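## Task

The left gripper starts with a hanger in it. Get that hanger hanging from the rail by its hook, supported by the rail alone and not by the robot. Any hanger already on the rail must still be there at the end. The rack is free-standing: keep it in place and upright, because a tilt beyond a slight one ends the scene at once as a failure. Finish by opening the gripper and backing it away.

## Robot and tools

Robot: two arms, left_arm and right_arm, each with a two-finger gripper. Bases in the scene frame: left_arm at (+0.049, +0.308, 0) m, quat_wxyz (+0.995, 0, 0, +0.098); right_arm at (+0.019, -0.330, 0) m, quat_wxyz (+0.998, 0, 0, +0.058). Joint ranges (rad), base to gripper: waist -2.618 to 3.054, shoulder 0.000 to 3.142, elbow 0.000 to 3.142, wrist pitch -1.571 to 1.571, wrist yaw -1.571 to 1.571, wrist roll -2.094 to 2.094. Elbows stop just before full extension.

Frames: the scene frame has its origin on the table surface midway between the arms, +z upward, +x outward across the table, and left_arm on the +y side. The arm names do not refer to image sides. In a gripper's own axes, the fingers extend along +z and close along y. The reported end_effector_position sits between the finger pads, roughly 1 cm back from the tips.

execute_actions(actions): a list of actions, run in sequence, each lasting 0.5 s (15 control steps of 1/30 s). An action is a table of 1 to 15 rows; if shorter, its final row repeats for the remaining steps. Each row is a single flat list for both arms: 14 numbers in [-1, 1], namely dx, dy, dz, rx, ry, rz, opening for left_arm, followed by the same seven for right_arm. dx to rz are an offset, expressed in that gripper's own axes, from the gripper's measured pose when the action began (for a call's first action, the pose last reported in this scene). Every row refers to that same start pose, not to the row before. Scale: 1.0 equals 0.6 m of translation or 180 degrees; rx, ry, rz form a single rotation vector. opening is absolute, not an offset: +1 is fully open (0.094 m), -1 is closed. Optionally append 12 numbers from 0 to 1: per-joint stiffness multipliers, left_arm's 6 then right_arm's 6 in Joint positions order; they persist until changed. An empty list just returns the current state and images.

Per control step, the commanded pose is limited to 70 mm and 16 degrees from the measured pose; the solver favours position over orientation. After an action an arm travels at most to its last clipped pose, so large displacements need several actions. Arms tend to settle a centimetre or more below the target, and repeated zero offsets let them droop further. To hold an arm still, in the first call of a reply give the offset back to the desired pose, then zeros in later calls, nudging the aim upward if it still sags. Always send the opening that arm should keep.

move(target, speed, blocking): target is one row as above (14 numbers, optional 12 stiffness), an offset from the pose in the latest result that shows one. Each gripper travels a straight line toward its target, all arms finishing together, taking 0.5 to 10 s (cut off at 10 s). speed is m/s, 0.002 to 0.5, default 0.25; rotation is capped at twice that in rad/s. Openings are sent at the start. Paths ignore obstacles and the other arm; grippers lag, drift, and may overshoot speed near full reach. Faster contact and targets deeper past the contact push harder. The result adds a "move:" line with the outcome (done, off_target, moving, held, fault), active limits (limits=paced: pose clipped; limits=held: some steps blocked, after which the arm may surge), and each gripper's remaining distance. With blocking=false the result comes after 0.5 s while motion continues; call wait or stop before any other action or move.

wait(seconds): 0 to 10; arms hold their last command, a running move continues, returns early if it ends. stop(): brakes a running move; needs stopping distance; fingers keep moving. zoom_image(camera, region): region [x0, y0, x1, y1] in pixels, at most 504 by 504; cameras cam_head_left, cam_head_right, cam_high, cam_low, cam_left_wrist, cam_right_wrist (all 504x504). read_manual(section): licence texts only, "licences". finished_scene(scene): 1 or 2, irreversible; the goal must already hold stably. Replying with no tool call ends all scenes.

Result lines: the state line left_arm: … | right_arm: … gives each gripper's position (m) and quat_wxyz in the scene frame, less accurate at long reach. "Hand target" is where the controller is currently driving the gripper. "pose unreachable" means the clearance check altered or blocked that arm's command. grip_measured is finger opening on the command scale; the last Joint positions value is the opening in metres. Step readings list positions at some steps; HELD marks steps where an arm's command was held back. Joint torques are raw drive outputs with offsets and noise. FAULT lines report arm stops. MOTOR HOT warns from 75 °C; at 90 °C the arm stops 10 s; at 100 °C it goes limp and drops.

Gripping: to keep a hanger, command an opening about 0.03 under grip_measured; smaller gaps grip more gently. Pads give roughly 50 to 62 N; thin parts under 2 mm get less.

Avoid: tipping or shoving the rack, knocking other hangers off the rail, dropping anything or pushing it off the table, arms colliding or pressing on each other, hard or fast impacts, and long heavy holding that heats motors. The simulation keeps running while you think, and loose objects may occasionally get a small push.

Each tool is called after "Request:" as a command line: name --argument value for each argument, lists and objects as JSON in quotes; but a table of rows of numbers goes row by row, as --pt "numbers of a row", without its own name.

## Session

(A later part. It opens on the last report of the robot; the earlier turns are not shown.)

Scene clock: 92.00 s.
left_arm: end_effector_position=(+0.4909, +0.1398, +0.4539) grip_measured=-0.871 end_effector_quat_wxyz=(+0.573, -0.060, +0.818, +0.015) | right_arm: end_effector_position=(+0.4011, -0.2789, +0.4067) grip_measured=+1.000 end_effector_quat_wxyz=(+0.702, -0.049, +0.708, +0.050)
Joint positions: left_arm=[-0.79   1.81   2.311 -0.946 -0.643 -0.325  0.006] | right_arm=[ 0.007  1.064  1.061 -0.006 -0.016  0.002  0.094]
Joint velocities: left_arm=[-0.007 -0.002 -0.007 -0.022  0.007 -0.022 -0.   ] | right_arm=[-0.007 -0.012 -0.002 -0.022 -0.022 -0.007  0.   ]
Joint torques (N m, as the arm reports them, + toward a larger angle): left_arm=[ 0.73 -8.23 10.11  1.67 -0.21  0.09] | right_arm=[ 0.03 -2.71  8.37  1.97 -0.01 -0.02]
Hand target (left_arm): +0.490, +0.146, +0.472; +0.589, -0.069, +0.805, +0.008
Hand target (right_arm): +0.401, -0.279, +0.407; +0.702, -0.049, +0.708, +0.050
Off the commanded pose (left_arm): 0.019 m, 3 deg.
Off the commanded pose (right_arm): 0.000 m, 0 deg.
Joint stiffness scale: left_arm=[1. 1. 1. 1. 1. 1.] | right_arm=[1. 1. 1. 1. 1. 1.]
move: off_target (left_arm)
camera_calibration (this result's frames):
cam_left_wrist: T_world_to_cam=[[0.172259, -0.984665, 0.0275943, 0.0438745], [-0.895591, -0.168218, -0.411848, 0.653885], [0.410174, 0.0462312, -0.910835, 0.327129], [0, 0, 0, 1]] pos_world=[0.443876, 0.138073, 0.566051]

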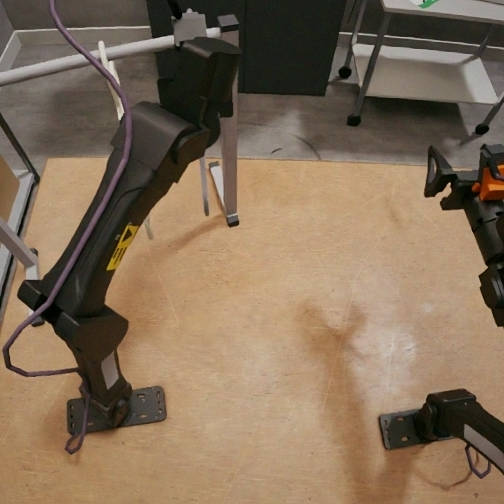

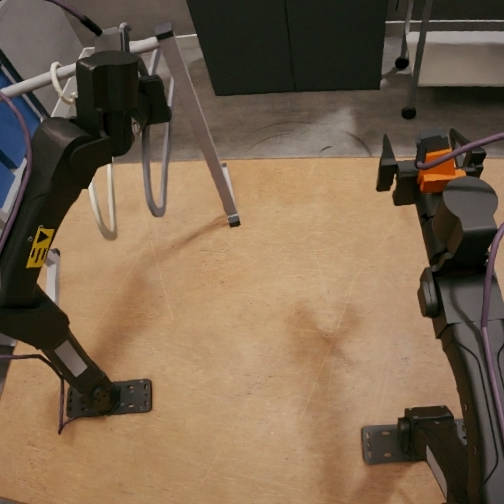

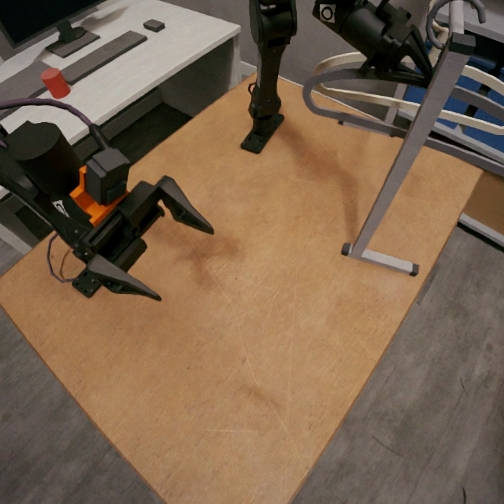

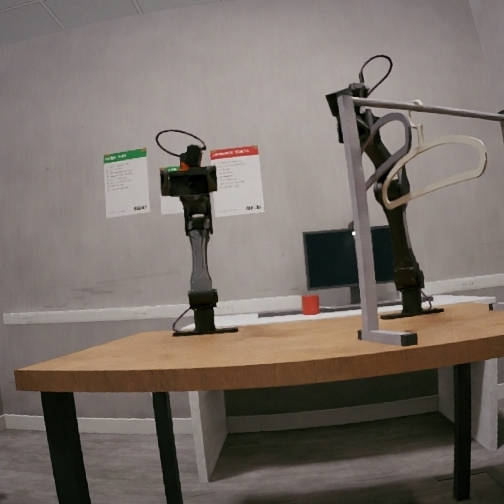

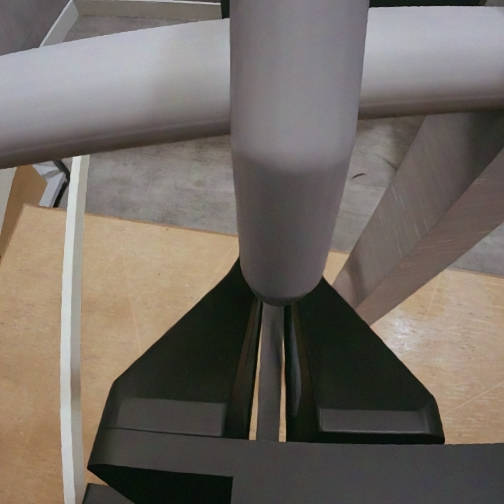

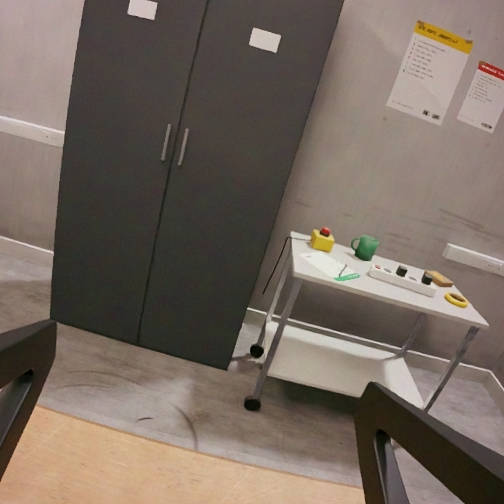

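Hook surrounds the rail. Lower, release.

Request:
move --target '[0.03,0,-0.007,0,0,0,-1,0,0,0,0,0,0,1]' --speed 0.03

Request:
zoom_image --camera "cam_high" --region '[344,0,504,120]'

Scene clock: 95.97 s.
left_arm: end_effector_position=(+0.4902, +0.1372, +0.4253) grip_measured=-0.871 end_effector_quat_wxyz=(+0.559, -0.053, +0.827, +0.026) | right_arm: end_effector_position=(+0.4011, -0.2789, +0.4067) grip_measured=+1.000 end_effector_quat_wxyz=(+0.702, -0.049, +0.708, +0.050)
Joint positions: left_arm=[-0.798  1.754  2.135 -0.869 -0.65  -0.329  0.006] | right_arm=[ 0.007  1.064  1.061 -0.006 -0.016  0.002  0.094]
Joint velocities: left_arm=[-0.007  0.017 -0.017  0.022 -0.007  0.022  0.   ] | right_arm=[-0.007 -0.002 -0.002 -0.037  0.022 -0.022  0.   ]
Joint torques (N m, as the arm reports them, + toward a larger angle): left_arm=[ -0.98 -10.68   6.28   1.62  -0.33  -0.09] | right_arm=[ 0.02 -2.64  8.36  1.97 -0.01  0.  ]
Hand target (left_arm): +0.481, +0.138, +0.438; +0.572, -0.060, +0.818, +0.015
Hand target (right_arm): +0.401, -0.279, +0.407; +0.702, -0.049, +0.708, +0.050
Off the commanded pose (left_arm): 0.016 m, 2 deg.
Off the commanded pose (right_arm): 0.000 m, 0 deg.
Joint stiffness scale: left_arm=[1. 1. 1. 1. 1. 1.] | right_arm=[1. 1. 1. 1. 1. 1.]
move: off_target (left_arm)
camera_calibration (this result's frames):
cam_left_wrist: T_world_to_cam=[[0.172528, -0.985004, -0.00104046, 0.0543237], [-0.909368, -0.158874, -0.384458, 0.634781], [0.378528, 0.0672759, -0.923142, 0.319344], [0, 0, 0, 1]] pos_world=[0.446997, 0.132875, 0.538904]

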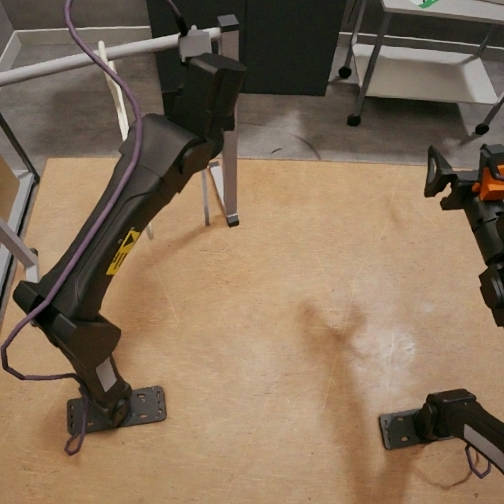

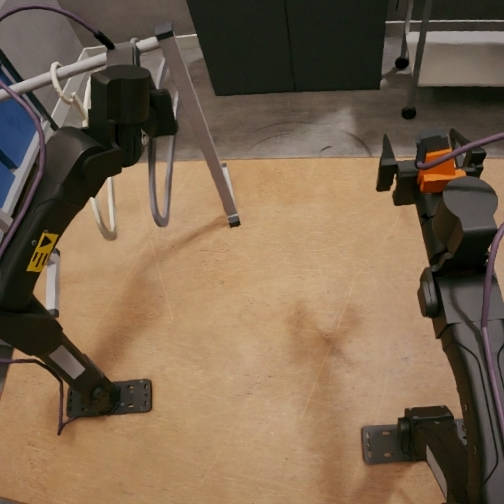

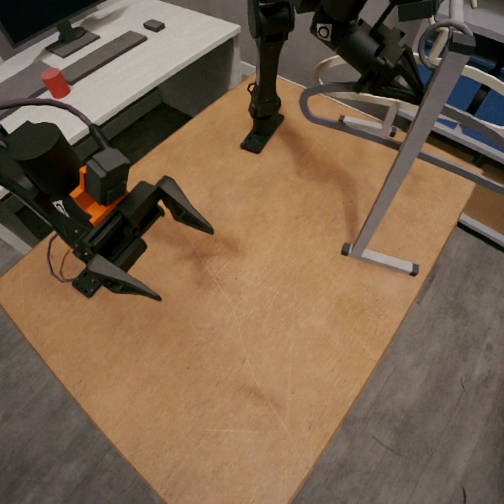

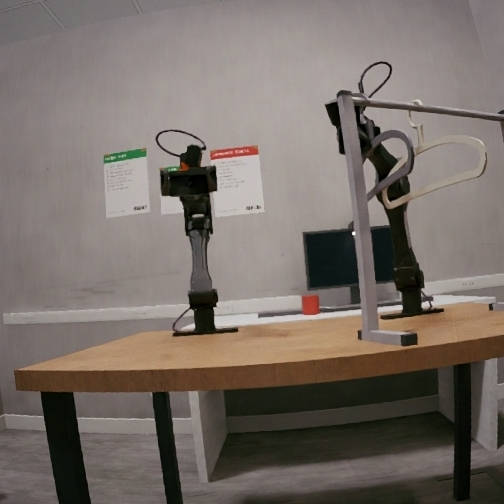

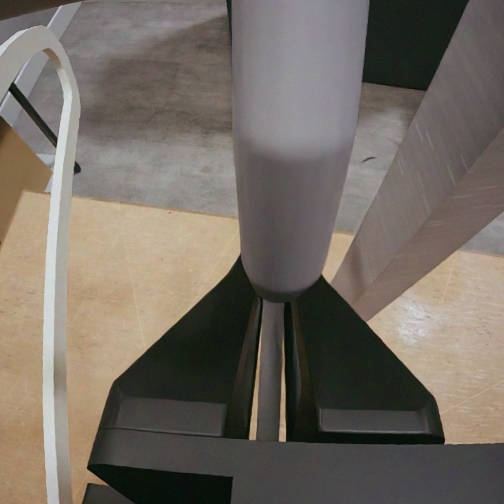

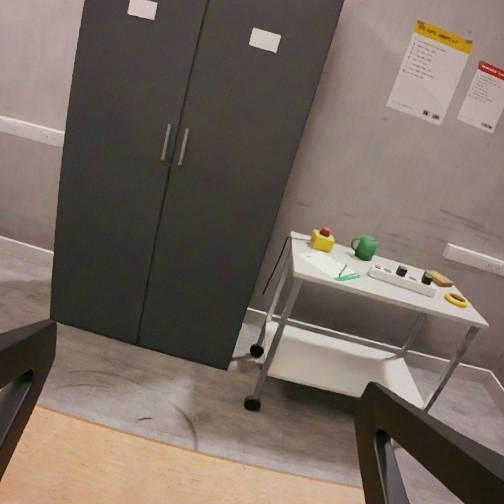

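Region (344, 0, 504, 120) of cam_high's 504x504 image, scaled by 3.150, with more detail than that image has; it fills the top 378 rows of this view, and the rest is white.

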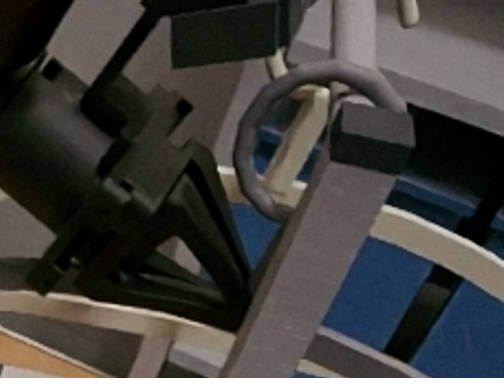

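Request:
move --target '[-0.015,0,0,0,0,0,-0.2,0,0,0,0,0,0,1]' --speed 0.03

Request:
move --target '[-0.06,0,-0.3,0,0,0,-0.2,0,0,0,0,0,0,1]' --speed 0.1

Scene clock: 102.87 s.
left_arm: end_effector_position=(+0.4935, +0.1340, +0.4242) grip_measured=-0.203 end_effector_quat_wxyz=(+0.553, -0.049, +0.831, +0.028) | right_arm: end_effector_position=(+0.4011, -0.2789, +0.4067) grip_measured=+1.000 end_effector_quat_wxyz=(+0.702, -0.049, +0.708, +0.050)
Joint positions: left_arm=[-0.798  1.787  2.186 -0.904 -0.646 -0.33   0.037] | right_arm=[ 0.007  1.064  1.061 -0.006 -0.016  0.002  0.094]
Joint velocities: left_arm=[ 0.007 -0.002  0.007 -0.051 -0.022 -0.037 -0.   ] | right_arm=[ 0.007  0.002  0.012 -0.066 -0.007  0.022  0.   ]
Joint torques (N m, as the arm reports them, + toward a larger angle): left_arm=[ 0.61 -7.76 10.    1.46 -0.18  0.05] | right_arm=[-0.03 -2.68  8.37  1.97 -0.01 -0.02]
Hand target (left_arm): +0.493, +0.138, +0.433; +0.559, -0.053, +0.827, +0.026
Hand target (right_arm): +0.401, -0.279, +0.407; +0.702, -0.049, +0.708, +0.050
Off the commanded pose (left_arm): 0.010 m, 1 deg.
Off the commanded pose (right_arm): 0.000 m, 0 deg.
Joint stiffness scale: left_arm=[1. 1. 1. 1. 1. 1.] | right_arm=[1. 1. 1. 1. 1. 1.]
move: done
camera_calibration (this result's frames):
cam_left_wrist: T_world_to_cam=[[0.169053, -0.985554, -0.0102148, 0.056352], [-0.915269, -0.153135, -0.372603, 0.633972], [0.365656, 0.072339, -0.927935, 0.325], [0, 0, 0, 1]] pos_world=[0.45189, 0.129111, 0.538375]

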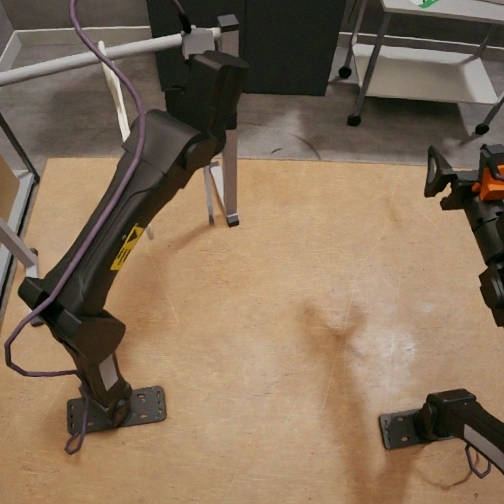

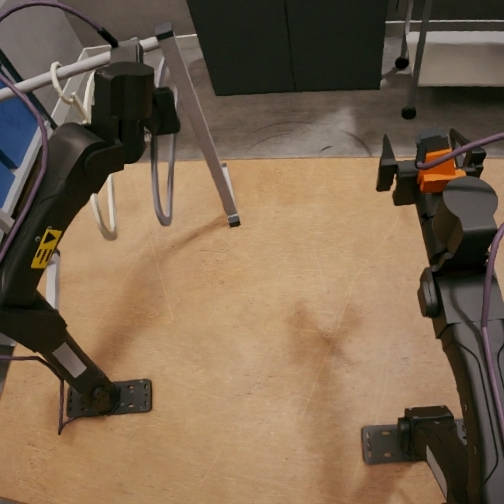

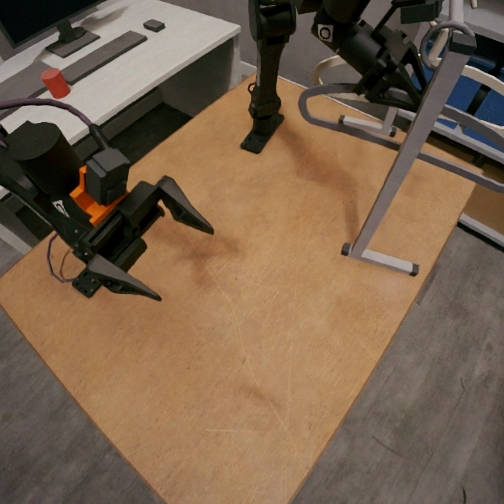

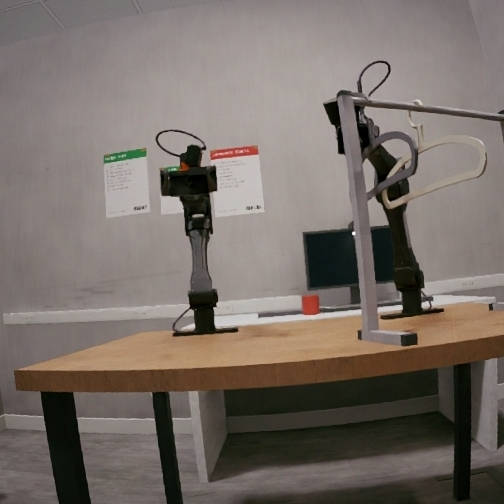

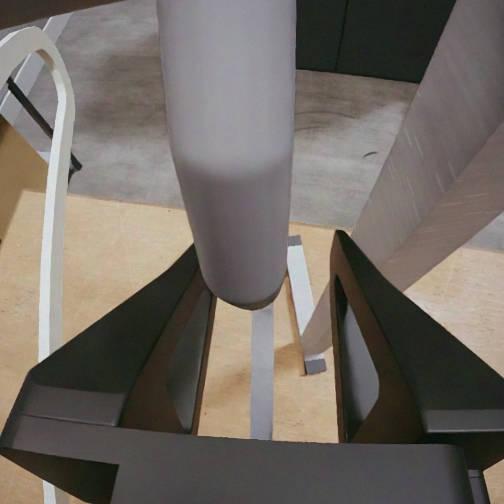

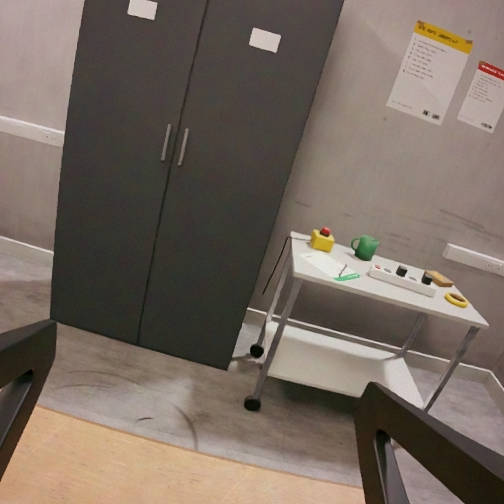

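Scene clock: 105.20 s.
left_arm: end_effector_position=(+0.3507, +0.1098, +0.5157) grip_measured=-0.203 end_effector_quat_wxyz=(+0.590, -0.021, +0.807, +0.012) | right_arm: end_effector_position=(+0.4011, -0.2789, +0.4067) grip_measured=+1.000 end_effector_quat_wxyz=(+0.702, -0.049, +0.708, +0.050)
Joint positions: left_arm=[-1.2    1.872  2.85  -1.546 -0.972 -0.49   0.037] | right_arm=[ 0.007  1.064  1.061 -0.006 -0.016  0.002  0.094]
Joint velocities: left_arm=[ 0.007 -0.007  0.002 -0.051 -0.081  0.051 -0.001] | right_arm=[ 0.007 -0.002  0.002  0.037  0.007  0.022  0.   ]
Joint torques (N m, as the arm reports them, + toward a larger angle): left_arm=[-0.68 -7.29  6.26  1.25 -0.5  -0.09] | right_arm=[ 0.   -2.65  8.37  1.98  0.    0.  ]
Hand target (left_arm): +0.344, +0.119, +0.526; +0.600, -0.033, +0.800, +0.004
Hand target (right_arm): +0.401, -0.279, +0.407; +0.702, -0.049, +0.708, +0.050
Off the commanded pose (left_arm): 0.016 m, 6 deg.
Off the commanded pose (right_arm): 0.000 m, 0 deg.
Joint stiffness scale: left_arm=[1. 1. 1. 1. 1. 1.] | right_arm=[1. 1. 1. 1. 1. 1.]
elbow stopped short (left arm): the move would have taken joint 3 (elbow) straighter than the controller allows; a more bent joint 3 avoids this.
move: off_target (left_arm)
camera_calibration (this result's frames):
cam_left_wrist: T_world_to_cam=[[0.105248, -0.994408, -0.00871047, 0.0800967], [-0.886749, -0.0898813, -0.453428, 0.558409], [0.450109, 0.0554462, -0.89125, 0.417154], [0, 0, 0, 1]] pos_world=[0.298974, 0.10671, 0.625684]

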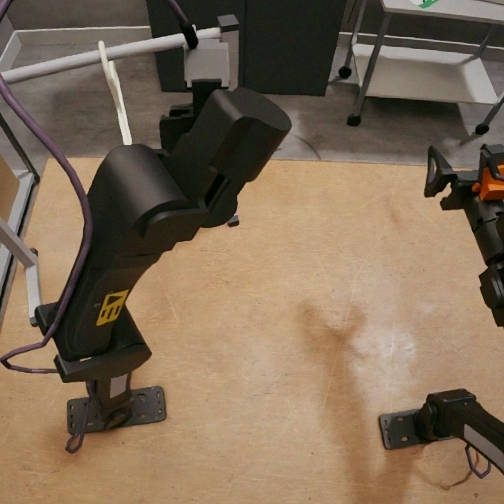

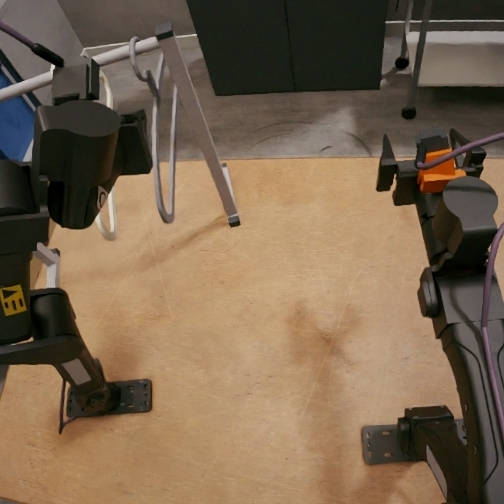

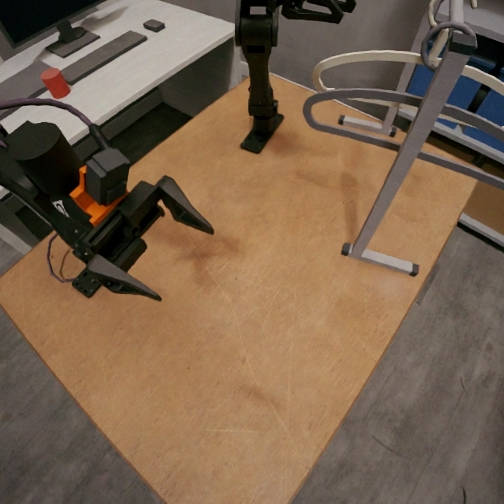

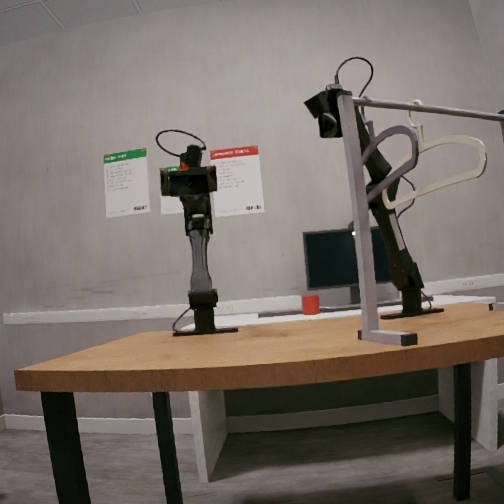

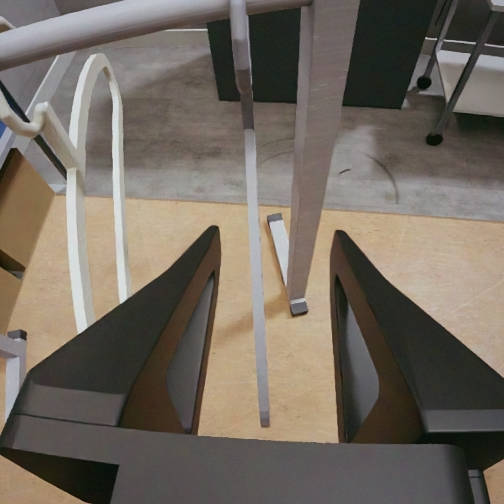

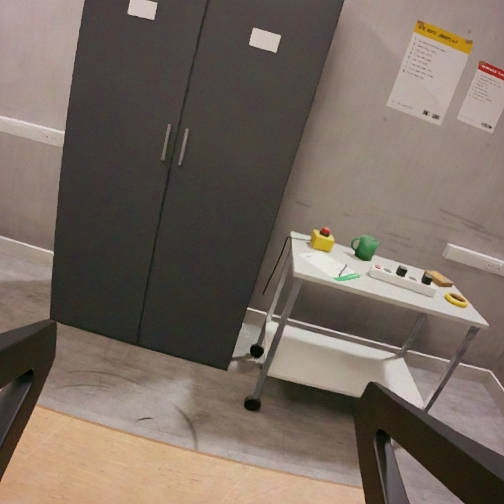

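Request:
finished_scene --scene 1

The scene is finished: the task was done.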